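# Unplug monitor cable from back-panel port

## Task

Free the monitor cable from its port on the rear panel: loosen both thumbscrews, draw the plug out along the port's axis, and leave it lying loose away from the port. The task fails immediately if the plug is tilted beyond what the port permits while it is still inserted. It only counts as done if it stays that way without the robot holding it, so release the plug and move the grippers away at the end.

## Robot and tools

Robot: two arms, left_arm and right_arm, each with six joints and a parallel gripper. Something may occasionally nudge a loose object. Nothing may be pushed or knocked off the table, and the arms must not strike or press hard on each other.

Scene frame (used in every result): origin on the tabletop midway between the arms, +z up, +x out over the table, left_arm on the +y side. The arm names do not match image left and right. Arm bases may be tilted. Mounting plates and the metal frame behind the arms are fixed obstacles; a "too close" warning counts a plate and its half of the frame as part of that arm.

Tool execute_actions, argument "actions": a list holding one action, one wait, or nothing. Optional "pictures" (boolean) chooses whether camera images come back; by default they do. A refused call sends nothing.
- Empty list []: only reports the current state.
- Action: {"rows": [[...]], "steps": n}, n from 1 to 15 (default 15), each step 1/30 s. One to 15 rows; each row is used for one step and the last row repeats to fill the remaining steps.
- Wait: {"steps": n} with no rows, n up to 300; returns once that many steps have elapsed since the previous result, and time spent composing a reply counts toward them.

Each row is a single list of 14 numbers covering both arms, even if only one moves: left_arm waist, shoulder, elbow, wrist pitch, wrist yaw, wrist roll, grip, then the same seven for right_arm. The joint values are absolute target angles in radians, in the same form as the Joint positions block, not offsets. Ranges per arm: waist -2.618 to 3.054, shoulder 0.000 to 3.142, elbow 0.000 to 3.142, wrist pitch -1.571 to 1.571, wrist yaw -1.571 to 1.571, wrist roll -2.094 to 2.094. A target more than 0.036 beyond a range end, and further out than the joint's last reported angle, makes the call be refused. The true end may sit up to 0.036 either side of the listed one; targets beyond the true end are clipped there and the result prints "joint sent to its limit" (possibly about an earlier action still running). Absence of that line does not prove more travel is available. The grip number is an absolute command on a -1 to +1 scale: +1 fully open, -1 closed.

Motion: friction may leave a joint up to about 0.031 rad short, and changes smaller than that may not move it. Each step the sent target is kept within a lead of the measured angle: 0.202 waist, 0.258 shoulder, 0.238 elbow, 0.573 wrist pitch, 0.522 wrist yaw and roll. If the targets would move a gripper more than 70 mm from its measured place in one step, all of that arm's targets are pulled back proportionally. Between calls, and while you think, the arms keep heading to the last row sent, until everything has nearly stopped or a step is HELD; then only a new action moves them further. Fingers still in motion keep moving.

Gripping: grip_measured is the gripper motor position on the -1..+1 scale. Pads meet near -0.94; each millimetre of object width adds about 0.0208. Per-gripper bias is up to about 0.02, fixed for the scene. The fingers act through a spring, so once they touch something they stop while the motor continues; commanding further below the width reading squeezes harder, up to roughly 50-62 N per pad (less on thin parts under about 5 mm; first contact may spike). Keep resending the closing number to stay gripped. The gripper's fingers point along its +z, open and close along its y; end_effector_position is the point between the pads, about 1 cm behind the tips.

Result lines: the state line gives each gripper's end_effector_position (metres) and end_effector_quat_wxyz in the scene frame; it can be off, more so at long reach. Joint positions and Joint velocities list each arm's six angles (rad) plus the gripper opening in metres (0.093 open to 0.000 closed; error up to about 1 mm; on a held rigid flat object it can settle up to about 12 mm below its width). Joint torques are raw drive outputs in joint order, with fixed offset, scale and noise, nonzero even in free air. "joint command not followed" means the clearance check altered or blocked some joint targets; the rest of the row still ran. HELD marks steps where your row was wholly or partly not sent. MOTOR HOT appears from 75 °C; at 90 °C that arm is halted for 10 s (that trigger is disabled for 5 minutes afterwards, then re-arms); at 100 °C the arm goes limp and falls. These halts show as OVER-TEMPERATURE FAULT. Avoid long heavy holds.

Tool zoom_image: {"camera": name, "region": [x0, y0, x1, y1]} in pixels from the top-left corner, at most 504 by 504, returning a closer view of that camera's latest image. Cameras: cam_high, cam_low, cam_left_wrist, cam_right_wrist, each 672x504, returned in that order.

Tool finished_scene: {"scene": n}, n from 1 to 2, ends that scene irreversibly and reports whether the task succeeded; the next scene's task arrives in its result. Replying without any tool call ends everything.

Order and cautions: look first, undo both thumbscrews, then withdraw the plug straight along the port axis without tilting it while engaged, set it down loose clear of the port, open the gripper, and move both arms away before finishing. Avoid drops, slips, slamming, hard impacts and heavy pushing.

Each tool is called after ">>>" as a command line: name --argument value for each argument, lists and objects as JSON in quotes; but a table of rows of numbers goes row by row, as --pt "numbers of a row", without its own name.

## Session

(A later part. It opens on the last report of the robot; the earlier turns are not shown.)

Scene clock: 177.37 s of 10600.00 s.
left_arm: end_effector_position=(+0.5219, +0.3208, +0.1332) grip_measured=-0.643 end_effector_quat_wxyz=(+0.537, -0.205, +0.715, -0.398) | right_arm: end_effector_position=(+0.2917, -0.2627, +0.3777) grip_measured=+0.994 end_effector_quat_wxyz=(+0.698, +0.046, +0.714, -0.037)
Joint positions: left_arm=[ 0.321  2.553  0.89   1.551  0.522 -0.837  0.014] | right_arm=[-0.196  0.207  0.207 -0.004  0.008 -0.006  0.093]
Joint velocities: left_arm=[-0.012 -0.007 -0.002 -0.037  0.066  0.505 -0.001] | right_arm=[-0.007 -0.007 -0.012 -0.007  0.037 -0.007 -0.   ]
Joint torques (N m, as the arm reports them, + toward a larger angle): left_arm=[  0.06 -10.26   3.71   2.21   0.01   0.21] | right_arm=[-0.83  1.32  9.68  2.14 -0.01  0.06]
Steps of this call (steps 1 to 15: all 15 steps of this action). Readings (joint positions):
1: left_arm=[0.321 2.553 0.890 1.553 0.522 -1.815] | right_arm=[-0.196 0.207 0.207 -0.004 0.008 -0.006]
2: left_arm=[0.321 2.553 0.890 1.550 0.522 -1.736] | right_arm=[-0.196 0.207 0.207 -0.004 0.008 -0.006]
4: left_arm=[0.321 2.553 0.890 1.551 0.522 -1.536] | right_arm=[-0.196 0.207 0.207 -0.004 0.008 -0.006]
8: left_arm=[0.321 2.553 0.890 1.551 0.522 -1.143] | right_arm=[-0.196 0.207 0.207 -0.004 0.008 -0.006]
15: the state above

Working well; widening the stroke.

>>> execute_actions --actions '[{"rows":[[0.322,2.555,0.895,1.555,0.52,-0.65,-0.92,-0.2,0.2,0.2,0,0,0,1],[0.322,2.555,0.895,1.555,0.52,-2.05,-0.92,-0.2,0.2,0.2,0,0,0,1]]}]' --pictures false

>>> execute_actions --actions '[{"rows":[[0.322,2.555,0.895,1.555,0.52,-2.05,-0.64,-0.2,0.2,0.2,0,0,0,1],[0.322,2.555,0.895,1.555,0.52,-0.65,-0.64,-0.2,0.2,0.2,0,0,0,1]]}]' --pictures false

>>> execute_actions --actions '[{"rows":[[0.322,2.555,0.895,1.555,0.52,-0.65,-0.92,-0.2,0.2,0.2,0,0,0,1],[0.322,2.555,0.895,1.555,0.52,-2.05,-0.92,-0.2,0.2,0.2,0,0,0,1]]}]' --pictures false

>>> execute_actions --actions '[{"rows":[[0.322,2.555,0.895,1.555,0.52,-2.05,-0.64,-0.2,0.2,0.2,0,0,0,1],[0.322,2.555,0.895,1.555,0.52,-0.65,-0.64,-0.2,0.2,0.2,0,0,0,1]]}]' --pictures false

>>> execute_actions --actions '[{"rows":[[0.322,2.555,0.895,1.555,0.52,-0.65,-0.92,-0.2,0.2,0.2,0,0,0,1],[0.322,2.555,0.895,1.555,0.52,-2.05,-0.92,-0.2,0.2,0.2,0,0,0,1]]}]' --pictures false

>>> execute_actions --actions '[{"rows":[[0.322,2.555,0.895,1.555,0.52,-2.05,-0.64,-0.2,0.2,0.2,0,0,0,1],[0.322,2.555,0.895,1.555,0.52,-0.65,-0.64,-0.2,0.2,0.2,0,0,0,1]]}]' --pictures false

>>> execute_actions --actions '[{"rows":[[0.322,2.555,0.895,1.555,0.52,-0.65,-0.92,-0.2,0.2,0.2,0,0,0,1],[0.322,2.555,0.895,1.555,0.52,-2.05,-0.92,-0.2,0.2,0.2,0,0,0,1]]}]' --pictures false

>>> execute_actions --actions '[{"rows":[[0.322,2.555,0.895,1.555,0.52,-2.05,-0.64,-0.2,0.2,0.2,0,0,0,1],[0.322,2.555,0.895,1.555,0.52,-0.65,-0.64,-0.2,0.2,0.2,0,0,0,1]]}]' --pictures false

>>> execute_actions --actions '[{"rows":[[0.322,2.555,0.895,1.555,0.52,-0.65,-0.92,-0.2,0.2,0.2,0,0,0,1],[0.322,2.555,0.895,1.555,0.52,-2.05,-0.92,-0.2,0.2,0.2,0,0,0,1]]}]' --pictures false

>>> execute_actions --actions '[{"rows":[[0.322,2.555,0.895,1.555,0.52,-2.05,-0.64,-0.2,0.2,0.2,0,0,0,1],[0.322,2.555,0.895,1.555,0.52,-0.65,-0.64,-0.2,0.2,0.2,0,0,0,1]]}]' --pictures false

>>> execute_actions --actions '[{"rows":[[0.322,2.555,0.895,1.555,0.52,-0.65,-0.92,-0.2,0.2,0.2,0,0,0,1],[0.322,2.555,0.895,1.555,0.52,-2.05,-0.92,-0.2,0.2,0.2,0,0,0,1]]}]' --pictures false

>>> execute_actions --actions '[{"rows":[[0.322,2.555,0.895,1.555,0.52,-2.05,-0.64,-0.2,0.2,0.2,0,0,0,1],[0.322,2.555,0.895,1.555,0.52,-0.65,-0.64,-0.2,0.2,0.2,0,0,0,1]]}]' --pictures false

>>> execute_actions --actions '[{"rows":[[0.322,2.555,0.895,1.555,0.52,-0.65,-0.92,-0.2,0.2,0.2,0,0,0,1],[0.322,2.555,0.895,1.555,0.52,-2.05,-0.92,-0.2,0.2,0.2,0,0,0,1]]}]' --pictures false

>>> execute_actions --actions '[{"rows":[[0.322,2.555,0.895,1.555,0.52,-2.05,-0.64,-0.2,0.2,0.2,0,0,0,1],[0.322,2.555,0.895,1.555,0.52,-0.65,-0.64,-0.2,0.2,0.2,0,0,0,1]]}]' --pictures false

>>> execute_actions --actions '[{"rows":[[0.322,2.555,0.895,1.555,0.52,-0.65,-0.92,-0.2,0.2,0.2,0,0,0,1],[0.322,2.555,0.895,1.555,0.52,-2.05,-0.92,-0.2,0.2,0.2,0,0,0,1]]}]' --pictures false

>>> execute_actions --actions '[{"rows":[[0.322,2.555,0.895,1.555,0.52,-2.05,-0.64,-0.2,0.2,0.2,0,0,0,1],[0.322,2.555,0.895,1.555,0.52,-0.65,-0.64,-0.2,0.2,0.2,0,0,0,1]]}]' --pictures false

>>> execute_actions --actions '[{"rows":[[0.322,2.555,0.895,1.555,0.52,-0.65,-0.92,-0.2,0.2,0.2,0,0,0,1],[0.322,2.555,0.895,1.555,0.52,-2.05,-0.92,-0.2,0.2,0.2,0,0,0,1]]}]' --pictures false

>>> execute_actions --actions '[{"rows":[[0.322,2.555,0.895,1.555,0.52,-2.05,-0.64,-0.2,0.2,0.2,0,0,0,1],[0.322,2.555,0.895,1.555,0.52,-0.65,-0.64,-0.2,0.2,0.2,0,0,0,1]]}]' --pictures false

>>> execute_actions --actions '[{"rows":[[0.322,2.555,0.895,1.555,0.52,-0.65,-0.92,-0.2,0.2,0.2,0,0,0,1],[0.322,2.555,0.895,1.555,0.52,-2.05,-0.92,-0.2,0.2,0.2,0,0,0,1]]}]' --pictures false

>>> execute_actions --actions '[{"rows":[[0.322,2.555,0.895,1.555,0.52,-2.05,-0.64,-0.2,0.2,0.2,0,0,0,1],[0.322,2.555,0.895,1.555,0.52,-0.65,-0.64,-0.2,0.2,0.2,0,0,0,1]]}]' --pictures false

>>> execute_actions --actions '[{"rows":[[0.322,2.555,0.895,1.555,0.52,-0.65,-0.92,-0.2,0.2,0.2,0,0,0,1],[0.322,2.555,0.895,1.555,0.52,-2.05,-0.92,-0.2,0.2,0.2,0,0,0,1]]}]' --pictures false

>>> execute_actions --actions '[{"rows":[[0.322,2.555,0.895,1.555,0.52,-2.05,-0.64,-0.2,0.2,0.2,0,0,0,1],[0.322,2.555,0.895,1.555,0.52,-0.65,-0.64,-0.2,0.2,0.2,0,0,0,1]]}]' --pictures false

>>> execute_actions --actions '[{"rows":[[0.322,2.555,0.895,1.555,0.52,-0.65,-0.92,-0.2,0.2,0.2,0,0,0,1],[0.322,2.555,0.895,1.555,0.52,-2.05,-0.92,-0.2,0.2,0.2,0,0,0,1]]}]' --pictures false

>>> execute_actions --actions '[{"rows":[[0.322,2.555,0.895,1.555,0.52,-2.05,-0.64,-0.2,0.2,0.2,0,0,0,1],[0.322,2.555,0.895,1.555,0.52,-0.65,-0.64,-0.2,0.2,0.2,0,0,0,1]]}]' --pictures false

>>> execute_actions --actions '[{"rows":[[0.322,2.555,0.895,1.555,0.52,-0.65,-0.92,-0.2,0.2,0.2,0,0,0,1],[0.322,2.555,0.895,1.555,0.52,-2.05,-0.92,-0.2,0.2,0.2,0,0,0,1]]}]' --pictures false

>>> execute_actions --actions '[{"rows":[[0.322,2.555,0.895,1.555,0.52,-2.05,-0.64,-0.2,0.2,0.2,0,0,0,1],[0.322,2.555,0.895,1.555,0.52,-0.65,-0.64,-0.2,0.2,0.2,0,0,0,1]]}]' --pictures false

>>> execute_actions --actions '[{"rows":[[0.322,2.555,0.895,1.555,0.52,-0.65,-0.92,-0.2,0.2,0.2,0,0,0,1],[0.322,2.555,0.895,1.555,0.52,-2.05,-0.92,-0.2,0.2,0.2,0,0,0,1]]}]' --pictures false

>>> execute_actions --actions '[{"rows":[[0.322,2.555,0.895,1.555,0.52,-2.05,-0.64,-0.2,0.2,0.2,0,0,0,1],[0.322,2.555,0.895,1.555,0.52,-0.75,-0.64,-0.2,0.2,0.2,0,0,0,1]]}]'

Scene clock: 209.90 s of 10600.00 s.
left_arm: end_effector_position=(+0.5220, +0.3208, +0.1343) grip_measured=-0.908 end_effector_quat_wxyz=(-0.265, +0.534, -0.515, +0.616) | right_arm: end_effector_position=(+0.2917, -0.2627, +0.3777) grip_measured=+0.994 end_effector_quat_wxyz=(+0.698, +0.046, +0.714, -0.037)
Joint positions: left_arm=[ 0.322  2.553  0.89   1.556  0.523 -1.891  0.002] | right_arm=[-0.196  0.207  0.207 -0.004  0.008 -0.006  0.093]
Joint velocities: left_arm=[ 0.022  0.002 -0.002 -0.051  0.037 -0.945 -0.   ] | right_arm=[ 0.002  0.002 -0.002 -0.051 -0.007  0.037  0.001]
Joint torques (N m, as the arm reports them, + toward a larger angle): left_arm=[-0.12 -9.97  3.59  2.24 -0.06 -0.18] | right_arm=[-0.66  1.27  9.71  2.17  0.03  0.01]
Steps of this call (steps 1 to 30: the robot went on to your last target; steps 31 to 90: nothing new was sent; then 29.03 s passed at rest; steps 91 to 105: all 15 steps of this action). Readings (joint positions):
91: left_arm=[0.321 2.553 0.890 1.554 0.522 -0.742] | right_arm=[-0.196 0.207 0.207 -0.004 0.008 -0.006]
92: left_arm=[0.321 2.553 0.890 1.556 0.521 -0.821] | right_arm=[-0.196 0.207 0.207 -0.004 0.008 -0.006]
94: left_arm=[0.321 2.553 0.890 1.556 0.521 -1.020] | right_arm=[-0.196 0.207 0.207 -0.004 0.008 -0.006]
98: left_arm=[0.321 2.553 0.890 1.559 0.520 -1.413] | right_arm=[-0.196 0.207 0.207 -0.004 0.008 -0.006]
105: the state above

Scene clock: 210.40 s of 10600.00 s.
left_arm: end_effector_position=(+0.5219, +0.3209, +0.1335) grip_measured=-0.643 end_effector_quat_wxyz=(+0.548, -0.186, +0.720, -0.384) | right_arm: end_effector_position=(+0.2917, -0.2627, +0.3777) grip_measured=+0.994 end_effector_quat_wxyz=(+0.698, +0.046, +0.714, -0.037)
Joint positions: left_arm=[ 0.322  2.553  0.89   1.552  0.522 -0.785  0.014] | right_arm=[-0.196  0.207  0.207 -0.004  0.008 -0.006  0.093]
Joint velocities: left_arm=[-0.002 -0.007  0.002  0.037 -0.007  0.857 -0.   ] | right_arm=[ 0.002  0.007 -0.002  0.007 -0.066 -0.066 -0.001]
Joint torques (N m, as the arm reports them, + toward a larger angle): left_arm=[  0.2  -10.28   3.69   2.2    0.     0.16] | right_arm=[-0.87  1.23  9.56  2.18  0.04  0.02]
Steps of this call (steps 1 to 15: all 15 steps of this action). Readings (joint positions):
1: left_arm=[0.322 2.553 0.890 1.553 0.522 -1.920] | right_arm=[-0.196 0.207 0.207 -0.004 0.008 -0.006]
2: left_arm=[0.322 2.553 0.890 1.550 0.522 -1.842] | right_arm=[-0.196 0.207 0.207 -0.004 0.008 -0.006]
4: left_arm=[0.322 2.553 0.890 1.550 0.522 -1.642] | right_arm=[-0.196 0.207 0.207 -0.004 0.008 -0.006]
8: left_arm=[0.322 2.553 0.890 1.550 0.522 -1.244] | right_arm=[-0.196 0.207 0.207 -0.004 0.008 -0.006]
15: the state above

Scene clock: 210.90 s of 10600.00 s.
left_arm: end_effector_position=(+0.5220, +0.3207, +0.1349) grip_measured=-0.908 end_effector_quat_wxyz=(-0.264, +0.535, -0.513, +0.617) | right_arm: end_effector_position=(+0.2917, -0.2627, +0.3777) grip_measured=+0.994 end_effector_quat_wxyz=(+0.698, +0.046, +0.714, -0.037)
Joint positions: left_arm=[ 0.322  2.553  0.89   1.559  0.524 -1.897  0.002] | right_arm=[-0.196  0.207  0.207 -0.004  0.008 -0.006  0.093]
Joint velocities: left_arm=[-0.002 -0.002 -0.017 -0.11   0.051 -0.886  0.   ] | right_arm=[-0.002 -0.007 -0.017 -0.007 -0.007  0.022  0.   ]
Joint torques (N m, as the arm reports them, + toward a larger angle): left_arm=[ -0.03 -10.2    3.7    2.17  -0.05  -0.15] | right_arm=[-0.81  1.23  9.56  2.16  0.01  0.02]
Steps of this call (steps 1 to 15: all 15 steps of this action). Readings (joint positions):
1: left_arm=[0.322 2.553 0.890 1.553 0.522 -0.759] | right_arm=[-0.196 0.207 0.207 -0.004 0.008 -0.006]
2: left_arm=[0.322 2.553 0.890 1.555 0.522 -0.838] | right_arm=[-0.196 0.207 0.207 -0.004 0.008 -0.006]
4: left_arm=[0.322 2.553 0.890 1.556 0.522 -1.037] | right_arm=[-0.196 0.207 0.207 -0.004 0.008 -0.006]
8: left_arm=[0.322 2.553 0.890 1.560 0.522 -1.430] | right_arm=[-0.196 0.207 0.207 -0.004 0.008 -0.006]
15: the state above

Scene clock: 211.40 s of 10600.00 s.
left_arm: end_effector_position=(+0.5219, +0.3209, +0.1334) grip_measured=-0.643 end_effector_quat_wxyz=(+0.547, -0.186, +0.720, -0.384) | right_arm: end_effector_position=(+0.2917, -0.2627, +0.3777) grip_measured=+0.994 end_effector_quat_wxyz=(+0.698, +0.046, +0.714, -0.037)
Joint positions: left_arm=[ 0.322  2.553  0.89   1.552  0.522 -0.786  0.014] | right_arm=[-0.196  0.207  0.207 -0.004  0.008 -0.006  0.093]
Joint velocities: left_arm=[-0.002  0.017 -0.007 -0.066 -0.095  0.886  0.001] | right_arm=[-0.007  0.027  0.002  0.022 -0.051  0.007 -0.001]
Joint torques (N m, as the arm reports them, + toward a larger angle): left_arm=[  0.23 -10.24   3.66   2.2   -0.02   0.12] | right_arm=[-0.87  1.09  9.37  2.22 -0.03 -0.03]
Steps of this call (steps 1 to 15: all 15 steps of this action). Readings (joint positions):
1: left_arm=[0.322 2.553 0.890 1.555 0.523 -1.925] | right_arm=[-0.196 0.207 0.207 -0.004 0.008 -0.006]
2: left_arm=[0.322 2.553 0.890 1.550 0.522 -1.847] | right_arm=[-0.196 0.207 0.207 -0.004 0.008 -0.006]
4: left_arm=[0.322 2.553 0.890 1.551 0.522 -1.647] | right_arm=[-0.196 0.207 0.207 -0.004 0.008 -0.006]
8: left_arm=[0.322 2.553 0.890 1.551 0.522 -1.249] | right_arm=[-0.196 0.207 0.207 -0.004 0.008 -0.006]
15: the state above

Scene clock: 211.90 s of 10600.00 s.
left_arm: end_effector_position=(+0.5220, +0.3206, +0.1353) grip_measured=-0.908 end_effector_quat_wxyz=(-0.264, +0.534, -0.513, +0.618) | right_arm: end_effector_position=(+0.2917, -0.2627, +0.3777) grip_measured=+0.994 end_effector_quat_wxyz=(+0.698, +0.046, +0.714, -0.037)
Joint positions: left_arm=[ 0.322  2.553  0.89   1.56   0.524 -1.897  0.002] | right_arm=[-0.196  0.207  0.207 -0.004  0.008 -0.006  0.093]
Joint velocities: left_arm=[-0.002 -0.007  0.007  0.051  0.066 -0.945  0.001] | right_arm=[-0.007  0.002  0.002  0.022 -0.095 -0.022  0.   ]
Joint torques (N m, as the arm reports them, + toward a larger angle): left_arm=[  0.02 -10.28   3.59   2.16  -0.02  -0.14] | right_arm=[-0.55  1.37  9.4   2.16  0.   -0.01]
Steps of this call (steps 1 to 15: all 15 steps of this action). Readings (joint positions):
1: left_arm=[0.322 2.553 0.890 1.553 0.522 -0.761] | right_arm=[-0.196 0.207 0.207 -0.004 0.008 -0.006]
2: left_arm=[0.322 2.553 0.890 1.554 0.522 -0.838] | right_arm=[-0.196 0.207 0.207 -0.004 0.008 -0.006]
4: left_arm=[0.322 2.553 0.890 1.556 0.522 -1.038] | right_arm=[-0.196 0.207 0.207 -0.004 0.008 -0.006]
8: left_arm=[0.322 2.553 0.890 1.560 0.522 -1.431] | right_arm=[-0.196 0.207 0.207 -0.004 0.008 -0.006]
15: the state above

Scene clock: 212.40 s of 10600.00 s.
left_arm: end_effector_position=(+0.5220, +0.3210, +0.1334) grip_measured=-0.643 end_effector_quat_wxyz=(+0.548, -0.186, +0.720, -0.384) | right_arm: end_effector_position=(+0.2917, -0.2627, +0.3777) grip_measured=+0.994 end_effector_quat_wxyz=(+0.698, +0.046, +0.714, -0.037)
Joint positions: left_arm=[ 0.322  2.553  0.89   1.552  0.522 -0.786  0.014] | right_arm=[-0.196  0.207  0.207 -0.004  0.008 -0.006  0.093]
Joint velocities: left_arm=[ 0.002 -0.007 -0.002 -0.037 -0.007  0.901 -0.   ] | right_arm=[ 0.007  0.017 -0.017 -0.007  0.051 -0.007  0.   ]
Joint torques (N m, as the arm reports them, + toward a larger angle): left_arm=[  0.1  -10.14   3.73   2.23  -0.02   0.15] | right_arm=[-0.61  1.06  9.39  2.17  0.01  0.  ]
Steps of this call (steps 1 to 15: all 15 steps of this action). Readings (joint positions):
1: left_arm=[0.322 2.553 0.890 1.556 0.523 -1.925] | right_arm=[-0.196 0.207 0.207 -0.004 0.008 -0.006]
2: left_arm=[0.322 2.553 0.890 1.550 0.522 -1.847] | right_arm=[-0.196 0.207 0.207 -0.004 0.008 -0.006]
4: left_arm=[0.322 2.553 0.890 1.551 0.522 -1.647] | right_arm=[-0.196 0.207 0.207 -0.004 0.008 -0.006]
8: left_arm=[0.322 2.553 0.890 1.551 0.522 -1.249] | right_arm=[-0.196 0.207 0.207 -0.004 0.008 -0.006]
15: the state above

Scene clock: 212.90 s of 10600.00 s.
left_arm: end_effector_position=(+0.5220, +0.3206, +0.1353) grip_measured=-0.908 end_effector_quat_wxyz=(-0.264, +0.534, -0.513, +0.618) | right_arm: end_effector_position=(+0.2917, -0.2627, +0.3777) grip_measured=+0.994 end_effector_quat_wxyz=(+0.698, +0.046, +0.714, -0.037)
Joint positions: left_arm=[ 0.322  2.553  0.89   1.56   0.525 -1.897  0.002] | right_arm=[-0.196  0.207  0.207 -0.004  0.008 -0.006  0.093]
Joint velocities: left_arm=[-0.002 -0.002 -0.017  0.007  0.066 -0.857 -0.   ] | right_arm=[ 0.012  0.007 -0.002  0.022  0.022  0.007  0.001]
Joint torques (N m, as the arm reports them, + toward a larger angle): left_arm=[ -0.03 -10.17   3.55   2.19  -0.01  -0.14] | right_arm=[-0.77  1.15  9.38  2.22  0.07  0.04]
Steps of this call (steps 1 to 15: all 15 steps of this action). Readings (joint positions):
1: left_arm=[0.322 2.553 0.890 1.552 0.522 -0.760] | right_arm=[-0.196 0.207 0.207 -0.004 0.008 -0.006]
2: left_arm=[0.322 2.553 0.890 1.554 0.522 -0.838] | right_arm=[-0.196 0.207 0.207 -0.004 0.008 -0.006]
4: left_arm=[0.322 2.553 0.890 1.555 0.522 -1.038] | right_arm=[-0.196 0.207 0.207 -0.004 0.008 -0.006]
8: left_arm=[0.322 2.553 0.890 1.560 0.522 -1.431] | right_arm=[-0.196 0.207 0.207 -0.004 0.008 -0.006]
15: the state above

Scene clock: 213.40 s of 10600.00 s.
left_arm: end_effector_position=(+0.5220, +0.3210, +0.1334) grip_measured=-0.643 end_effector_quat_wxyz=(+0.547, -0.186, +0.720, -0.384) | right_arm: end_effector_position=(+0.2917, -0.2627, +0.3777) grip_measured=+0.994 end_effector_quat_wxyz=(+0.698, +0.046, +0.714, -0.037)
Joint positions: left_arm=[ 0.322  2.553  0.89   1.552  0.522 -0.786  0.014] | right_arm=[-0.196  0.207  0.207 -0.004  0.008 -0.006  0.093]
Joint velocities: left_arm=[ 0.007  0.012 -0.022 -0.051 -0.007  0.842 -0.001] | right_arm=[ 0.017 -0.017  0.002 -0.051  0.022 -0.037  0.   ]
Joint torques (N m, as the arm reports them, + toward a larger angle): left_arm=[  0.03 -10.22   3.63   2.28  -0.01   0.13] | right_arm=[-1.13  1.28  9.55  2.18  0.03  0.02]
Steps of this call (steps 1 to 15: all 15 steps of this action). Readings (joint positions):
1: left_arm=[0.322 2.553 0.890 1.556 0.523 -1.925] | right_arm=[-0.196 0.207 0.207 -0.004 0.008 -0.006]
2: left_arm=[0.322 2.553 0.890 1.550 0.522 -1.847] | right_arm=[-0.196 0.207 0.207 -0.004 0.008 -0.006]
4: left_arm=[0.322 2.553 0.890 1.551 0.522 -1.647] | right_arm=[-0.196 0.207 0.207 -0.004 0.008 -0.006]
8: left_arm=[0.322 2.553 0.890 1.552 0.522 -1.249] | right_arm=[-0.196 0.207 0.207 -0.004 0.008 -0.006]
15: the state above

Scene clock: 213.90 s of 10600.00 s.
left_arm: end_effector_position=(+0.5220, +0.3208, +0.1353) grip_measured=-0.908 end_effector_quat_wxyz=(-0.264, +0.534, -0.513, +0.618) | right_arm: end_effector_position=(+0.2917, -0.2627, +0.3777) grip_measured=+0.994 end_effector_quat_wxyz=(+0.698, +0.046, +0.714, -0.037)
Joint positions: left_arm=[ 0.322  2.553  0.89   1.561  0.526 -1.897  0.002] | right_arm=[-0.196  0.207  0.207 -0.004  0.008 -0.006  0.093]
Joint velocities: left_arm=[ 0.012 -0.002 -0.002 -0.022  0.095 -0.842 -0.   ] | right_arm=[ 0.007 -0.012  0.002 -0.051  0.066 -0.022 -0.   ]
Joint torques (N m, as the arm reports them, + toward a larger angle): left_arm=[ -0.04 -10.03   3.7    2.15  -0.02  -0.14] | right_arm=[-0.83  1.51  9.31  2.21  0.04  0.02]
Steps of this call (steps 1 to 15: all 15 steps of this action). Readings (joint positions):
1: left_arm=[0.322 2.553 0.890 1.552 0.522 -0.760] | right_arm=[-0.196 0.207 0.207 -0.004 0.008 -0.006]
2: left_arm=[0.322 2.553 0.890 1.554 0.522 -0.838] | right_arm=[-0.196 0.207 0.207 -0.004 0.008 -0.006]
4: left_arm=[0.322 2.553 0.890 1.555 0.522 -1.038] | right_arm=[-0.196 0.207 0.207 -0.004 0.008 -0.006]
8: left_arm=[0.322 2.553 0.890 1.560 0.523 -1.431] | right_arm=[-0.196 0.207 0.207 -0.004 0.008 -0.006]
15: the state above

Scene clock: 214.40 s of 10600.00 s.
left_arm: end_effector_position=(+0.5219, +0.3213, +0.1335) grip_measured=-0.643 end_effector_quat_wxyz=(+0.548, -0.186, +0.720, -0.385) | right_arm: end_effector_position=(+0.2917, -0.2627, +0.3777) grip_measured=+0.994 end_effector_quat_wxyz=(+0.698, +0.046, +0.714, -0.037)
Joint positions: left_arm=[ 0.323  2.553  0.89   1.552  0.524 -0.786  0.014] | right_arm=[-0.196  0.207  0.207 -0.004  0.008 -0.006  0.093]
Joint velocities: left_arm=[-0.007 -0.007 -0.002 -0.022 -0.022  0.886  0.001] | right_arm=[-0.007 -0.002  0.012  0.037 -0.066 -0.066 -0.   ]
Joint torques (N m, as the arm reports them, + toward a larger angle): left_arm=[ -0.19 -10.26   3.65   2.24  -0.02   0.1 ] | right_arm=[-0.7   1.27  9.36  2.13 -0.05  0.02]
Steps of this call (steps 1 to 15: all 15 steps of this action). Readings (joint positions):
1: left_arm=[0.323 2.553 0.890 1.556 0.524 -1.924] | right_arm=[-0.196 0.207 0.207 -0.004 0.008 -0.006]
2: left_arm=[0.323 2.553 0.890 1.550 0.524 -1.847] | right_arm=[-0.196 0.207 0.207 -0.004 0.008 -0.006]
4: left_arm=[0.323 2.553 0.890 1.551 0.524 -1.647] | right_arm=[-0.196 0.207 0.207 -0.004 0.008 -0.006]
8: left_arm=[0.323 2.553 0.890 1.552 0.524 -1.249] | right_arm=[-0.196 0.207 0.207 -0.004 0.008 -0.006]
15: the state above

Scene clock: 214.90 s of 10600.00 s.
left_arm: end_effector_position=(+0.5220, +0.3211, +0.1355) grip_measured=-0.908 end_effector_quat_wxyz=(-0.264, +0.534, -0.513, +0.618) | right_arm: end_effector_position=(+0.2917, -0.2627, +0.3777) grip_measured=+0.994 end_effector_quat_wxyz=(+0.698, +0.046, +0.714, -0.037)
Joint positions: left_arm=[ 0.323  2.553  0.89   1.561  0.525 -1.897  0.002] | right_arm=[-0.196  0.207  0.207 -0.004  0.008 -0.006  0.093]
Joint velocities: left_arm=[ 0.007 -0.007 -0.002  0.022  0.007 -0.886 -0.   ] | right_arm=[ 0.007 -0.002  0.007 -0.022  0.022 -0.095 -0.001]
Joint torques (N m, as the arm reports them, + toward a larger angle): left_arm=[ -0.08 -10.24   3.7    2.17  -0.03  -0.15] | right_arm=[-0.6   1.23  9.57  2.17  0.   -0.01]
Steps of this call (steps 1 to 15: all 15 steps of this action). Readings (joint positions):
1: left_arm=[0.323 2.553 0.890 1.552 0.524 -0.760] | right_arm=[-0.196 0.207 0.207 -0.004 0.008 -0.006]
2: left_arm=[0.323 2.553 0.890 1.553 0.523 -0.838] | right_arm=[-0.196 0.207 0.207 -0.004 0.008 -0.006]
4: left_arm=[0.323 2.553 0.890 1.554 0.523 -1.038] | right_arm=[-0.196 0.207 0.207 -0.004 0.008 -0.006]
8: left_arm=[0.323 2.553 0.890 1.561 0.523 -1.431] | right_arm=[-0.196 0.207 0.207 -0.004 0.008 -0.006]
15: the state above

Scene clock: 215.40 s of 10600.00 s.
left_arm: end_effector_position=(+0.5219, +0.3214, +0.1335) grip_measured=-0.643 end_effector_quat_wxyz=(+0.548, -0.186, +0.719, -0.384) | right_arm: end_effector_position=(+0.2917, -0.2627, +0.3777) grip_measured=+0.994 end_effector_quat_wxyz=(+0.698, +0.046, +0.714, -0.037)
Joint positions: left_arm=[ 0.323  2.553  0.89   1.552  0.522 -0.786  0.014] | right_arm=[-0.196  0.207  0.207 -0.004  0.008 -0.006  0.093]
Joint velocities: left_arm=[ 0.002  0.002 -0.002  0.037  0.051  0.842 -0.   ] | right_arm=[ 0.012 -0.002 -0.017  0.007  0.007  0.007  0.   ]
Joint torques (N m, as the arm reports them, + toward a larger angle): left_arm=[ -0.06 -10.25   3.57   2.25  -0.01   0.14] | right_arm=[-0.92  1.03  9.21  2.22  0.04  0.03]
Steps of this call (steps 1 to 15: all 15 steps of this action). Readings (joint positions):
1: left_arm=[0.323 2.553 0.890 1.558 0.524 -1.925] | right_arm=[-0.196 0.207 0.207 -0.004 0.008 -0.006]
2: left_arm=[0.323 2.553 0.890 1.551 0.522 -1.847] | right_arm=[-0.196 0.207 0.207 -0.004 0.008 -0.006]
4: left_arm=[0.323 2.553 0.890 1.552 0.522 -1.647] | right_arm=[-0.196 0.207 0.207 -0.004 0.008 -0.006]
8: left_arm=[0.323 2.553 0.890 1.552 0.522 -1.249] | right_arm=[-0.196 0.207 0.207 -0.004 0.008 -0.006]
15: the state above

Scene clock: 215.90 s of 10600.00 s.
left_arm: end_effector_position=(+0.5221, +0.3212, +0.1357) grip_measured=-0.908 end_effector_quat_wxyz=(-0.265, +0.534, -0.513, +0.618) | right_arm: end_effector_position=(+0.2917, -0.2627, +0.3777) grip_measured=+0.994 end_effector_quat_wxyz=(+0.698, +0.046, +0.714, -0.037)
Joint positions: left_arm=[ 0.323  2.553  0.89   1.563  0.525 -1.897  0.002] | right_arm=[-0.196  0.207  0.207 -0.004  0.008 -0.006  0.093]
Joint velocities: left_arm=[-0.007 -0.007 -0.012 -0.007 -0.095 -0.842 -0.   ] | right_arm=[ 0.002  0.022  0.007 -0.066  0.051 -0.007  0.001]
Joint torques (N m, as the arm reports them, + toward a larger angle): left_arm=[  0.   -10.26   3.57   2.12  -0.05  -0.17] | right_arm=[-1.01  1.21  9.51  2.15  0.03  0.01]
Steps of this call (steps 1 to 15: all 15 steps of this action). Readings (joint positions):
1: left_arm=[0.323 2.553 0.890 1.552 0.522 -0.760] | right_arm=[-0.196 0.207 0.207 -0.004 0.008 -0.006]
2: left_arm=[0.323 2.553 0.890 1.554 0.522 -0.838] | right_arm=[-0.196 0.207 0.207 -0.004 0.008 -0.006]
4: left_arm=[0.323 2.553 0.890 1.554 0.522 -1.038] | right_arm=[-0.196 0.207 0.207 -0.004 0.008 -0.006]
8: left_arm=[0.323 2.553 0.890 1.561 0.523 -1.432] | right_arm=[-0.196 0.207 0.207 -0.004 0.008 -0.006]
15: the state above

Scene clock: 216.40 s of 10600.00 s.
left_arm: end_effector_position=(+0.5219, +0.3214, +0.1336) grip_measured=-0.643 end_effector_quat_wxyz=(+0.548, -0.186, +0.719, -0.384) | right_arm: end_effector_position=(+0.2917, -0.2627, +0.3777) grip_measured=+0.994 end_effector_quat_wxyz=(+0.698, +0.046, +0.714, -0.037)
Joint positions: left_arm=[ 0.323  2.553  0.89   1.553  0.522 -0.786  0.014] | right_arm=[-0.196  0.207  0.207 -0.004  0.008 -0.006  0.093]
Joint velocities: left_arm=[ 0.007 -0.007 -0.007  0.022 -0.095  0.842 -0.001] | right_arm=[-0.002 -0.007 -0.002 -0.037 -0.066  0.007  0.001]
Joint torques (N m, as the arm reports them, + toward a larger angle): left_arm=[  0.02 -10.22   3.67   2.27   0.01   0.12] | right_arm=[-0.87  1.24  9.41  2.12  0.    0.02]
Steps of this call (steps 1 to 15: all 15 steps of this action). Readings (joint positions):
1: left_arm=[0.323 2.553 0.890 1.559 0.523 -1.925] | right_arm=[-0.196 0.207 0.207 -0.004 0.008 -0.006]
2: left_arm=[0.323 2.553 0.890 1.552 0.522 -1.847] | right_arm=[-0.196 0.207 0.207 -0.004 0.008 -0.006]
4: left_arm=[0.323 2.553 0.890 1.552 0.522 -1.647] | right_arm=[-0.196 0.207 0.207 -0.004 0.008 -0.006]
8: left_arm=[0.323 2.553 0.890 1.553 0.522 -1.249] | right_arm=[-0.196 0.207 0.207 -0.004 0.008 -0.006]
15: the state above

Scene clock: 216.90 s of 10600.00 s.
left_arm: end_effector_position=(+0.5221, +0.3211, +0.1361) grip_measured=-0.908 end_effector_quat_wxyz=(-0.265, +0.533, -0.513, +0.618) | right_arm: end_effector_position=(+0.2917, -0.2627, +0.3777) grip_measured=+0.994 end_effector_quat_wxyz=(+0.698, +0.046, +0.714, -0.037)
Joint positions: left_arm=[ 0.323  2.553  0.89   1.564  0.526 -1.897  0.002] | right_arm=[-0.196  0.207  0.207 -0.004  0.008 -0.006  0.093]
Joint velocities: left_arm=[-0.002 -0.007 -0.012 -0.007  0.081 -0.945  0.001] | right_arm=[ 0.007 -0.002 -0.012 -0.022 -0.022  0.037 -0.   ]
Joint torques (N m, as the arm reports them, + toward a larger angle): left_arm=[ -0.02 -10.15   3.73   2.13  -0.04  -0.14] | right_arm=[-0.83  1.24  9.47  2.19  0.06 -0.03]
Steps of this call (steps 1 to 15: all 15 steps of this action). Readings (joint positions):
1: left_arm=[0.323 2.553 0.890 1.553 0.522 -0.760] | right_arm=[-0.196 0.207 0.207 -0.004 0.008 -0.006]
2: left_arm=[0.323 2.553 0.890 1.554 0.522 -0.838] | right_arm=[-0.196 0.207 0.207 -0.004 0.008 -0.006]
4: left_arm=[0.323 2.553 0.890 1.555 0.523 -1.038] | right_arm=[-0.196 0.207 0.207 -0.004 0.008 -0.006]
8: left_arm=[0.323 2.553 0.890 1.562 0.524 -1.431] | right_arm=[-0.196 0.207 0.207 -0.004 0.008 -0.006]
15: the state above

Scene clock: 217.40 s of 10600.00 s.
left_arm: end_effector_position=(+0.5219, +0.3214, +0.1336) grip_measured=-0.643 end_effector_quat_wxyz=(+0.548, -0.186, +0.719, -0.384) | right_arm: end_effector_position=(+0.2917, -0.2627, +0.3777) grip_measured=+0.994 end_effector_quat_wxyz=(+0.698, +0.046, +0.714, -0.037)
Joint positions: left_arm=[ 0.323  2.553  0.89   1.553  0.523 -0.786  0.014] | right_arm=[-0.196  0.207  0.207 -0.004  0.008 -0.006  0.093]
Joint velocities: left_arm=[ 0.002 -0.012  0.007  0.007  0.037  0.857 -0.001] | right_arm=[-0.037 -0.002 -0.007 -0.037  0.051 -0.066 -0.   ]
Joint torques (N m, as the arm reports them, + toward a larger angle): left_arm=[ -0.08 -10.28   3.55   2.17  -0.01   0.15] | right_arm=[-0.56  1.41  9.47  2.2   0.02  0.02]
Steps of this call (steps 1 to 15: all 15 steps of this action). Readings (joint positions):
1: left_arm=[0.323 2.553 0.890 1.559 0.524 -1.925] | right_arm=[-0.196 0.207 0.207 -0.004 0.008 -0.006]
2: left_arm=[0.323 2.553 0.890 1.553 0.523 -1.847] | right_arm=[-0.196 0.207 0.207 -0.004 0.008 -0.006]
4: left_arm=[0.323 2.553 0.890 1.552 0.523 -1.647] | right_arm=[-0.196 0.207 0.207 -0.004 0.008 -0.006]
8: left_arm=[0.323 2.553 0.890 1.553 0.523 -1.249] | right_arm=[-0.196 0.207 0.207 -0.004 0.008 -0.006]
15: the state above

Scene clock: 217.90 s of 10600.00 s.
left_arm: end_effector_position=(+0.5221, +0.3212, +0.1359) grip_measured=-0.908 end_effector_quat_wxyz=(-0.265, +0.534, -0.513, +0.618) | right_arm: end_effector_position=(+0.2917, -0.2627, +0.3777) grip_measured=+0.994 end_effector_quat_wxyz=(+0.698, +0.046, +0.714, -0.037)
Joint positions: left_arm=[ 0.323  2.553  0.89   1.563  0.525 -1.897  0.002] | right_arm=[-0.196  0.207  0.207 -0.004  0.008 -0.006  0.093]
Joint velocities: left_arm=[-0.007  0.002 -0.002  0.037 -0.022 -0.901 -0.   ] | right_arm=[-0.002  0.002  0.017 -0.022 -0.066 -0.066 -0.001]
Joint torques (N m, as the arm reports them, + toward a larger angle): left_arm=[ -0.01 -10.18   3.67   2.18  -0.01  -0.14] | right_arm=[-0.55  1.04  9.39  2.16  0.04  0.01]
Steps of this call (steps 1 to 15: all 15 steps of this action). Readings (joint positions):
1: left_arm=[0.323 2.553 0.890 1.553 0.523 -0.760] | right_arm=[-0.196 0.207 0.207 -0.004 0.008 -0.006]
2: left_arm=[0.323 2.553 0.890 1.554 0.523 -0.838] | right_arm=[-0.196 0.207 0.207 -0.004 0.008 -0.006]
4: left_arm=[0.323 2.553 0.890 1.555 0.523 -1.038] | right_arm=[-0.196 0.207 0.207 -0.004 0.008 -0.006]
8: left_arm=[0.323 2.553 0.890 1.562 0.524 -1.431] | right_arm=[-0.196 0.207 0.207 -0.004 0.008 -0.006]
15: the state above

Scene clock: 218.40 s of 10600.00 s.
left_arm: end_effector_position=(+0.5219, +0.3214, +0.1335) grip_measured=-0.643 end_effector_quat_wxyz=(+0.548, -0.186, +0.719, -0.384) | right_arm: end_effector_position=(+0.2917, -0.2627, +0.3777) grip_measured=+0.994 end_effector_quat_wxyz=(+0.698, +0.046, +0.714, -0.037)
Joint positions: left_arm=[ 0.323  2.553  0.89   1.552  0.522 -0.786  0.014] | right_arm=[-0.196  0.207  0.207 -0.004  0.008 -0.006  0.093]
Joint velocities: left_arm=[ 0.002 -0.002 -0.002  0.007 -0.051  0.872 -0.   ] | right_arm=[-0.002 -0.017 -0.012 -0.051 -0.007 -0.022 -0.001]
Joint torques (N m, as the arm reports them, + toward a larger angle): left_arm=[ -0.06 -10.18   3.69   2.25   0.01   0.14] | right_arm=[-0.53  1.19  9.37  2.15  0.04  0.02]
Steps of this call (steps 1 to 15: all 15 steps of this action). Readings (joint positions):
1: left_arm=[0.323 2.553 0.890 1.559 0.523 -1.925] | right_arm=[-0.196 0.207 0.207 -0.004 0.008 -0.006]
2: left_arm=[0.323 2.553 0.890 1.552 0.522 -1.847] | right_arm=[-0.196 0.207 0.207 -0.004 0.008 -0.006]
4: left_arm=[0.323 2.553 0.890 1.552 0.522 -1.647] | right_arm=[-0.196 0.207 0.207 -0.004 0.008 -0.006]
8: left_arm=[0.323 2.553 0.890 1.552 0.522 -1.249] | right_arm=[-0.196 0.207 0.207 -0.004 0.008 -0.006]
15: the state above

Scene clock: 218.90 s of 10600.00 s.
left_arm: end_effector_position=(+0.5221, +0.3212, +0.1361) grip_measured=-0.908 end_effector_quat_wxyz=(-0.266, +0.533, -0.513, +0.618) | right_arm: end_effector_position=(+0.2917, -0.2627, +0.3777) grip_measured=+0.994 end_effector_quat_wxyz=(+0.698, +0.046, +0.714, -0.037)
Joint positions: left_arm=[ 0.323  2.553  0.89   1.564  0.525 -1.897  0.002] | right_arm=[-0.196  0.207  0.207 -0.004  0.008 -0.006  0.093]
Joint velocities: left_arm=[ 0.002 -0.007  0.002  0.007  0.051 -0.96   0.   ] | right_arm=[-0.002  0.007 -0.002 -0.11  -0.037 -0.022  0.001]
Joint torques (N m, as the arm reports them, + toward a larger angle): left_arm=[ -0.12 -10.2    3.68   2.07  -0.06  -0.13] | right_arm=[-0.6   1.2   9.42  2.19  0.04  0.07]
Steps of this call (steps 1 to 15: all 15 steps of this action). Readings (joint positions):
1: left_arm=[0.323 2.553 0.890 1.552 0.522 -0.760] | right_arm=[-0.196 0.207 0.207 -0.004 0.008 -0.006]
2: left_arm=[0.323 2.553 0.890 1.554 0.523 -0.838] | right_arm=[-0.196 0.207 0.207 -0.004 0.008 -0.006]
4: left_arm=[0.323 2.553 0.890 1.555 0.523 -1.037] | right_arm=[-0.196 0.207 0.207 -0.004 0.008 -0.006]
8: left_arm=[0.323 2.553 0.890 1.563 0.524 -1.431] | right_arm=[-0.196 0.207 0.207 -0.004 0.008 -0.006]
15: the state above

Scene clock: 219.40 s of 10600.00 s.
left_arm: end_effector_position=(+0.5219, +0.3214, +0.1335) grip_measured=-0.643 end_effector_quat_wxyz=(+0.548, -0.186, +0.719, -0.384) | right_arm: end_effector_position=(+0.2917, -0.2627, +0.3777) grip_measured=+0.994 end_effector_quat_wxyz=(+0.698, +0.046, +0.714, -0.037)
Joint positions: left_arm=[ 0.323  2.553  0.89   1.552  0.522 -0.786  0.014] | right_arm=[-0.196  0.207  0.207 -0.004  0.008 -0.006  0.093]
Joint velocities: left_arm=[ 0.002 -0.002 -0.002 -0.022  0.022  0.857 -0.   ] | right_arm=[-0.007 -0.012 -0.007 -0.022  0.007  0.007  0.   ]
Joint torques (N m, as the arm reports them, + toward a larger angle): left_arm=[ -0.1  -10.19   3.73   2.28  -0.01   0.13] | right_arm=[-0.73  1.23  9.56  2.2   0.01  0.03]
Steps of this call (steps 1 to 15: all 15 steps of this action). Readings (joint positions):
1: left_arm=[0.323 2.553 0.890 1.559 0.523 -1.925] | right_arm=[-0.196 0.207 0.207 -0.004 0.008 -0.006]
2: left_arm=[0.323 2.553 0.890 1.552 0.522 -1.847] | right_arm=[-0.196 0.207 0.207 -0.004 0.008 -0.006]
4: left_arm=[0.323 2.553 0.890 1.552 0.522 -1.647] | right_arm=[-0.196 0.207 0.207 -0.004 0.008 -0.006]
8: left_arm=[0.323 2.553 0.890 1.552 0.522 -1.249] | right_arm=[-0.196 0.207 0.207 -0.004 0.008 -0.006]
15: the state above

Scene clock: 219.90 s of 10600.00 s.
left_arm: end_effector_position=(+0.5221, +0.3212, +0.1360) grip_measured=-0.908 end_effector_quat_wxyz=(-0.266, +0.534, -0.513, +0.618) | right_arm: end_effector_position=(+0.2917, -0.2627, +0.3777) grip_measured=+0.994 end_effector_quat_wxyz=(+0.698, +0.046, +0.714, -0.037)
Joint positions: left_arm=[ 0.323  2.553  0.89   1.564  0.524 -1.897  0.002] | right_arm=[-0.196  0.207  0.207 -0.004  0.008 -0.006  0.093]
Joint velocities: left_arm=[ 0.002 -0.002  0.002  0.007 -0.051 -0.93   0.   ] | right_arm=[-0.002 -0.017 -0.007  0.022 -0.007  0.037  0.001]
Joint torques (N m, as the arm reports them, + toward a larger angle): left_arm=[ -0.03 -10.3    3.58   2.11   0.    -0.15] | right_arm=[-1.03  1.24  9.39  2.21 -0.01  0.01]
Steps of this call (steps 1 to 15: all 15 steps of this action). Readings (joint positions):
1: left_arm=[0.323 2.553 0.890 1.552 0.522 -0.760] | right_arm=[-0.196 0.207 0.207 -0.004 0.008 -0.006]
2: left_arm=[0.323 2.553 0.890 1.553 0.523 -0.838] | right_arm=[-0.196 0.207 0.207 -0.004 0.008 -0.006]
4: left_arm=[0.323 2.553 0.890 1.554 0.523 -1.038] | right_arm=[-0.196 0.207 0.207 -0.004 0.008 -0.006]
8: left_arm=[0.323 2.553 0.890 1.562 0.524 -1.431] | right_arm=[-0.196 0.207 0.207 -0.004 0.008 -0.006]
15: the state above

Scene clock: 220.40 s of 10600.00 s.
left_arm: end_effector_position=(+0.5220, +0.3216, +0.1334) grip_measured=-0.643 end_effector_quat_wxyz=(+0.548, -0.187, +0.720, -0.384) | right_arm: end_effector_position=(+0.2917, -0.2627, +0.3777) grip_measured=+0.994 end_effector_quat_wxyz=(+0.698, +0.046, +0.714, -0.037)
Joint positions: left_arm=[ 0.323  2.553  0.89   1.552  0.522 -0.786  0.014] | right_arm=[-0.196  0.207  0.207 -0.004  0.008 -0.006  0.093]
Joint velocities: left_arm=[-0.012 -0.002 -0.012 -0.022  0.066  0.857 -0.001] | right_arm=[ 0.002  0.037 -0.012 -0.007 -0.051 -0.022 -0.   ]
Joint torques (N m, as the arm reports them, + toward a larger angle): left_arm=[ -0.08 -10.15   3.6    2.2    0.01   0.14] | right_arm=[-0.71  1.27  9.57  2.17  0.    0.07]
Steps of this call (steps 1 to 15: all 15 steps of this action). Readings (joint positions):
1: left_arm=[0.323 2.553 0.890 1.559 0.523 -1.924] | right_arm=[-0.196 0.207 0.207 -0.004 0.008 -0.006]
2: left_arm=[0.323 2.553 0.890 1.552 0.522 -1.847] | right_arm=[-0.196 0.207 0.207 -0.004 0.008 -0.006]
4: left_arm=[0.323 2.553 0.890 1.551 0.522 -1.647] | right_arm=[-0.196 0.207 0.207 -0.004 0.008 -0.006]
8: left_arm=[0.323 2.553 0.890 1.552 0.522 -1.248] | right_arm=[-0.196 0.207 0.207 -0.004 0.008 -0.006]
15: the state above

Scene clock: 220.90 s of 10600.00 s.
left_arm: end_effector_position=(+0.5221, +0.3212, +0.1361) grip_measured=-0.908 end_effector_quat_wxyz=(-0.266, +0.533, -0.513, +0.618) | right_arm: end_effector_position=(+0.2917, -0.2627, +0.3777) grip_measured=+0.994 end_effector_quat_wxyz=(+0.698, +0.046, +0.714, -0.037)
Joint positions: left_arm=[ 0.323  2.553  0.89   1.564  0.525 -1.897  0.002] | right_arm=[-0.196  0.207  0.207 -0.004  0.008 -0.006  0.093]
Joint velocities: left_arm=[-0.027 -0.012 -0.002 -0.007  0.037 -0.945 -0.   ] | right_arm=[-0.012  0.002 -0.017 -0.037 -0.051 -0.037 -0.001]
Joint torques (N m, as the arm reports them, + toward a larger angle): left_arm=[ -0.02 -10.23   3.56   2.13  -0.04  -0.17] | right_arm=[-0.78  1.19  9.3   2.13  0.04 -0.04]
Steps of this call (steps 1 to 15: all 15 steps of this action). Readings (joint positions):
1: left_arm=[0.323 2.553 0.890 1.552 0.522 -0.760] | right_arm=[-0.196 0.207 0.207 -0.004 0.008 -0.006]
2: left_arm=[0.323 2.553 0.890 1.553 0.522 -0.838] | right_arm=[-0.196 0.207 0.207 -0.004 0.008 -0.006]
4: left_arm=[0.323 2.553 0.890 1.554 0.522 -1.038] | right_arm=[-0.196 0.207 0.207 -0.004 0.008 -0.006]
8: left_arm=[0.323 2.553 0.890 1.562 0.524 -1.431] | right_arm=[-0.196 0.207 0.207 -0.004 0.008 -0.006]
15: the state above

Scene clock: 221.40 s of 10600.00 s.
left_arm: end_effector_position=(+0.5219, +0.3214, +0.1335) grip_measured=-0.643 end_effector_quat_wxyz=(+0.548, -0.186, +0.719, -0.384) | right_arm: end_effector_position=(+0.2917, -0.2627, +0.3777) grip_measured=+0.994 end_effector_quat_wxyz=(+0.698, +0.046, +0.714, -0.037)
Joint positions: left_arm=[ 0.323  2.553  0.89   1.552  0.522 -0.786  0.014] | right_arm=[-0.196  0.207  0.207 -0.004  0.008 -0.006  0.093]
Joint velocities: left_arm=[-0.012 -0.002 -0.012 -0.037 -0.007  0.842 -0.001] | right_arm=[-0.007 -0.017 -0.002  0.037  0.007  0.007 -0.002]
Joint torques (N m, as the arm reports them, + toward a larger angle): left_arm=[ -0.1  -10.23   3.61   2.26  -0.01   0.12] | right_arm=[-0.88  1.01  9.34  2.19  0.03  0.01]
Steps of this call (steps 1 to 15: all 15 steps of this action). Readings (joint positions):
1: left_arm=[0.323 2.553 0.890 1.559 0.523 -1.925] | right_arm=[-0.196 0.207 0.207 -0.004 0.008 -0.006]
2: left_arm=[0.323 2.553 0.890 1.552 0.522 -1.847] | right_arm=[-0.196 0.207 0.207 -0.004 0.008 -0.006]
4: left_arm=[0.323 2.553 0.890 1.551 0.522 -1.647] | right_arm=[-0.196 0.207 0.207 -0.004 0.008 -0.006]
8: left_arm=[0.323 2.553 0.890 1.552 0.522 -1.249] | right_arm=[-0.196 0.207 0.207 -0.004 0.008 -0.006]
15: the state above

Scene clock: 221.90 s of 10600.00 s.
left_arm: end_effector_position=(+0.5222, +0.3213, +0.1362) grip_measured=-0.908 end_effector_quat_wxyz=(-0.266, +0.533, -0.512, +0.618) | right_arm: end_effector_position=(+0.2917, -0.2627, +0.3777) grip_measured=+0.994 end_effector_quat_wxyz=(+0.698, +0.046, +0.714, -0.037)
Joint positions: left_arm=[ 0.323  2.553  0.89   1.564  0.524 -1.897  0.002] | right_arm=[-0.196  0.207  0.207 -0.004  0.008 -0.006  0.093]
Joint velocities: left_arm=[ 0.007 -0.012 -0.002 -0.007  0.066 -0.886 -0.   ] | right_arm=[ 0.012 -0.012 -0.017 -0.007 -0.051  0.007 -0.001]
Joint torques (N m, as the arm reports them, + toward a larger angle): left_arm=[ -0.11 -10.33   3.58   2.1   -0.02  -0.14] | right_arm=[-0.88  1.24  9.35  2.19  0.04  0.05]
Steps of this call (steps 1 to 15: all 15 steps of this action). Readings (joint positions):
1: left_arm=[0.323 2.553 0.890 1.552 0.522 -0.760] | right_arm=[-0.196 0.207 0.207 -0.004 0.008 -0.006]
2: left_arm=[0.323 2.553 0.890 1.553 0.523 -0.838] | right_arm=[-0.196 0.207 0.207 -0.004 0.008 -0.006]
4: left_arm=[0.323 2.553 0.890 1.554 0.523 -1.038] | right_arm=[-0.196 0.207 0.207 -0.004 0.008 -0.006]
8: left_arm=[0.323 2.553 0.890 1.563 0.524 -1.431] | right_arm=[-0.196 0.207 0.207 -0.004 0.008 -0.006]
15: the state above

Scene clock: 222.40 s of 10600.00 s.
left_arm: end_effector_position=(+0.5220, +0.3215, +0.1336) grip_measured=-0.643 end_effector_quat_wxyz=(+0.548, -0.186, +0.719, -0.384) | right_arm: end_effector_position=(+0.2917, -0.2627, +0.3777) grip_measured=+0.994 end_effector_quat_wxyz=(+0.698, +0.046, +0.714, -0.037)
Joint positions: left_arm=[ 0.323  2.553  0.89   1.553  0.522 -0.786  0.014] | right_arm=[-0.196  0.207  0.207 -0.004  0.008 -0.006  0.093]
Joint velocities: left_arm=[ 0.002 -0.002  0.017 -0.007 -0.022  0.886  0.001] | right_arm=[ 0.007 -0.012 -0.007  0.007 -0.037 -0.051  0.   ]
Joint torques (N m, as the arm reports them, + toward a larger angle): left_arm=[  0.01 -10.17   3.66   2.22   0.01   0.13] | right_arm=[-0.83  1.23  9.54  2.17  0.01  0.01]
Steps of this call (steps 1 to 15: all 15 steps of this action). Readings (joint positions):
1: left_arm=[0.323 2.553 0.890 1.560 0.523 -1.925] | right_arm=[-0.196 0.207 0.207 -0.004 0.008 -0.006]
2: left_arm=[0.323 2.553 0.890 1.553 0.522 -1.847] | right_arm=[-0.196 0.207 0.207 -0.004 0.008 -0.006]
4: left_arm=[0.323 2.553 0.890 1.552 0.522 -1.647] | right_arm=[-0.196 0.207 0.207 -0.004 0.008 -0.006]
8: left_arm=[0.323 2.553 0.890 1.553 0.522 -1.249] | right_arm=[-0.196 0.207 0.207 -0.004 0.008 -0.006]
15: the state above

Scene clock: 222.90 s of 10600.00 s.
left_arm: end_effector_position=(+0.5222, +0.3214, +0.1363) grip_measured=-0.908 end_effector_quat_wxyz=(-0.266, +0.533, -0.512, +0.618) | right_arm: end_effector_position=(+0.2917, -0.2627, +0.3777) grip_measured=+0.994 end_effector_quat_wxyz=(+0.698, +0.046, +0.714, -0.037)
Joint positions: left_arm=[ 0.323  2.553  0.89   1.565  0.524 -1.897  0.002] | right_arm=[-0.196  0.207  0.207 -0.004  0.008 -0.006  0.093]
Joint velocities: left_arm=[-0.007 -0.017  0.007  0.037 -0.007 -0.945  0.001] | right_arm=[ 0.007 -0.002 -0.002 -0.022  0.022  0.066 -0.001]
Joint torques (N m, as the arm reports them, + toward a larger angle): left_arm=[ -0.08 -10.15   3.7    2.12  -0.02  -0.14] | right_arm=[-0.67  1.22  9.27  2.2  -0.01 -0.01]
Steps of this call (steps 1 to 15: all 15 steps of this action). Readings (joint positions):
1: left_arm=[0.323 2.553 0.890 1.553 0.522 -0.760] | right_arm=[-0.196 0.207 0.207 -0.004 0.008 -0.006]
2: left_arm=[0.323 2.553 0.890 1.553 0.522 -0.838] | right_arm=[-0.196 0.207 0.207 -0.004 0.008 -0.006]
4: left_arm=[0.323 2.553 0.890 1.555 0.522 -1.038] | right_arm=[-0.196 0.207 0.207 -0.004 0.008 -0.006]
8: left_arm=[0.323 2.553 0.890 1.564 0.524 -1.431] | right_arm=[-0.196 0.207 0.207 -0.004 0.008 -0.006]
15: the state above

Scene clock: 223.40 s of 10600.00 s.
left_arm: end_effector_position=(+0.5220, +0.3215, +0.1336) grip_measured=-0.643 end_effector_quat_wxyz=(+0.534, -0.213, +0.712, -0.404) | right_arm: end_effector_position=(+0.2917, -0.2627, +0.3777) grip_measured=+0.994 end_effector_quat_wxyz=(+0.698, +0.046, +0.714, -0.037)
Joint positions: left_arm=[ 0.323  2.553  0.89   1.553  0.522 -0.86   0.014] | right_arm=[-0.196  0.207  0.207 -0.004  0.008 -0.006  0.093]
Joint velocities: left_arm=[-0.017 -0.022 -0.017 -0.037 -0.066  0.623 -0.   ] | right_arm=[-0.002  0.017  0.002 -0.007  0.037  0.037 -0.   ]
Joint torques (N m, as the arm reports them, + toward a larger angle): left_arm=[  0.03 -10.11   3.56   2.25   0.01   0.14] | right_arm=[-0.74  1.11  9.44  2.13 -0.03  0.  ]
Steps of this call (steps 1 to 15: all 15 steps of this action). Readings (joint positions):
1: left_arm=[0.323 2.553 0.890 1.561 0.523 -1.925] | right_arm=[-0.196 0.207 0.207 -0.004 0.008 -0.006]
2: left_arm=[0.323 2.553 0.890 1.553 0.522 -1.847] | right_arm=[-0.196 0.207 0.207 -0.004 0.008 -0.006]
4: left_arm=[0.323 2.553 0.890 1.553 0.522 -1.647] | right_arm=[-0.196 0.207 0.207 -0.004 0.008 -0.006]
8: left_arm=[0.323 2.553 0.890 1.553 0.522 -1.249] | right_arm=[-0.196 0.207 0.207 -0.004 0.008 -0.006]
15: the state above

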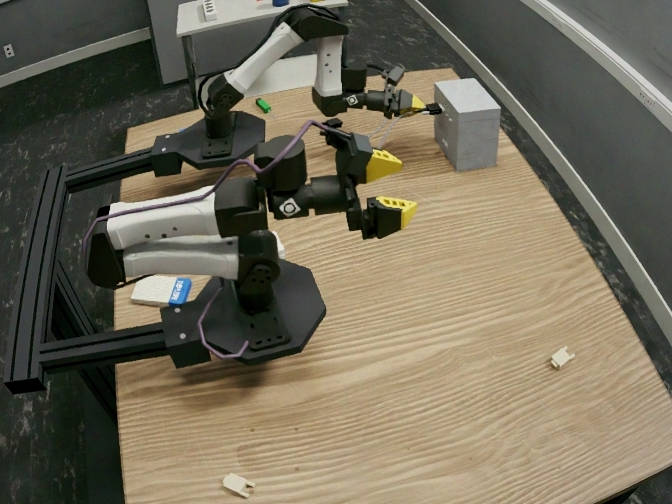

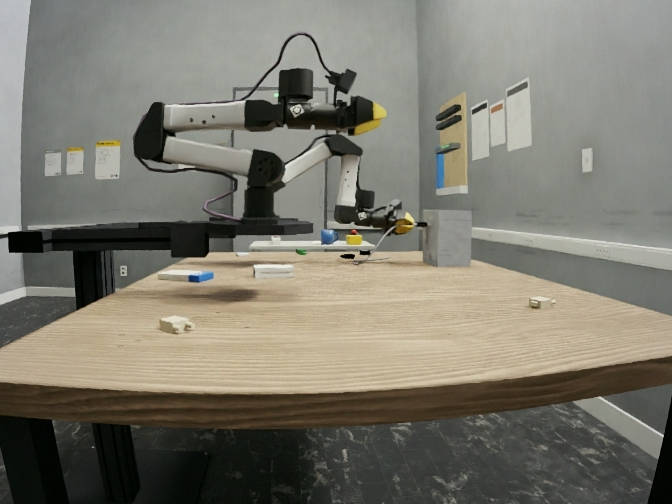

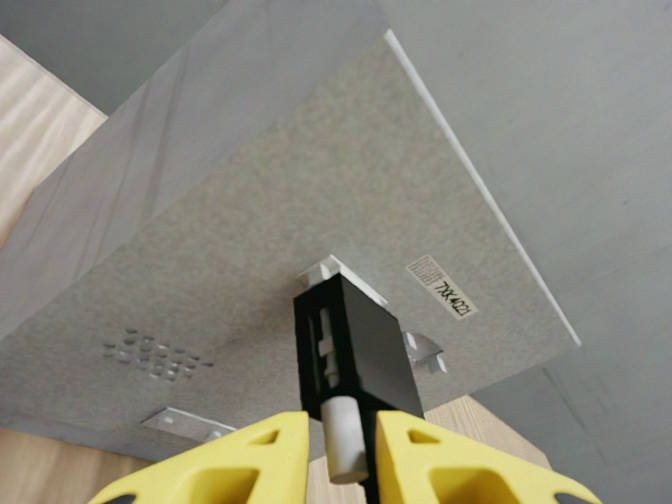

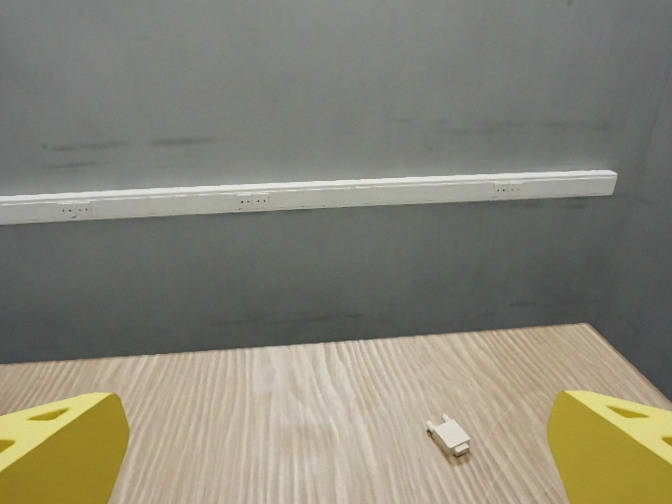

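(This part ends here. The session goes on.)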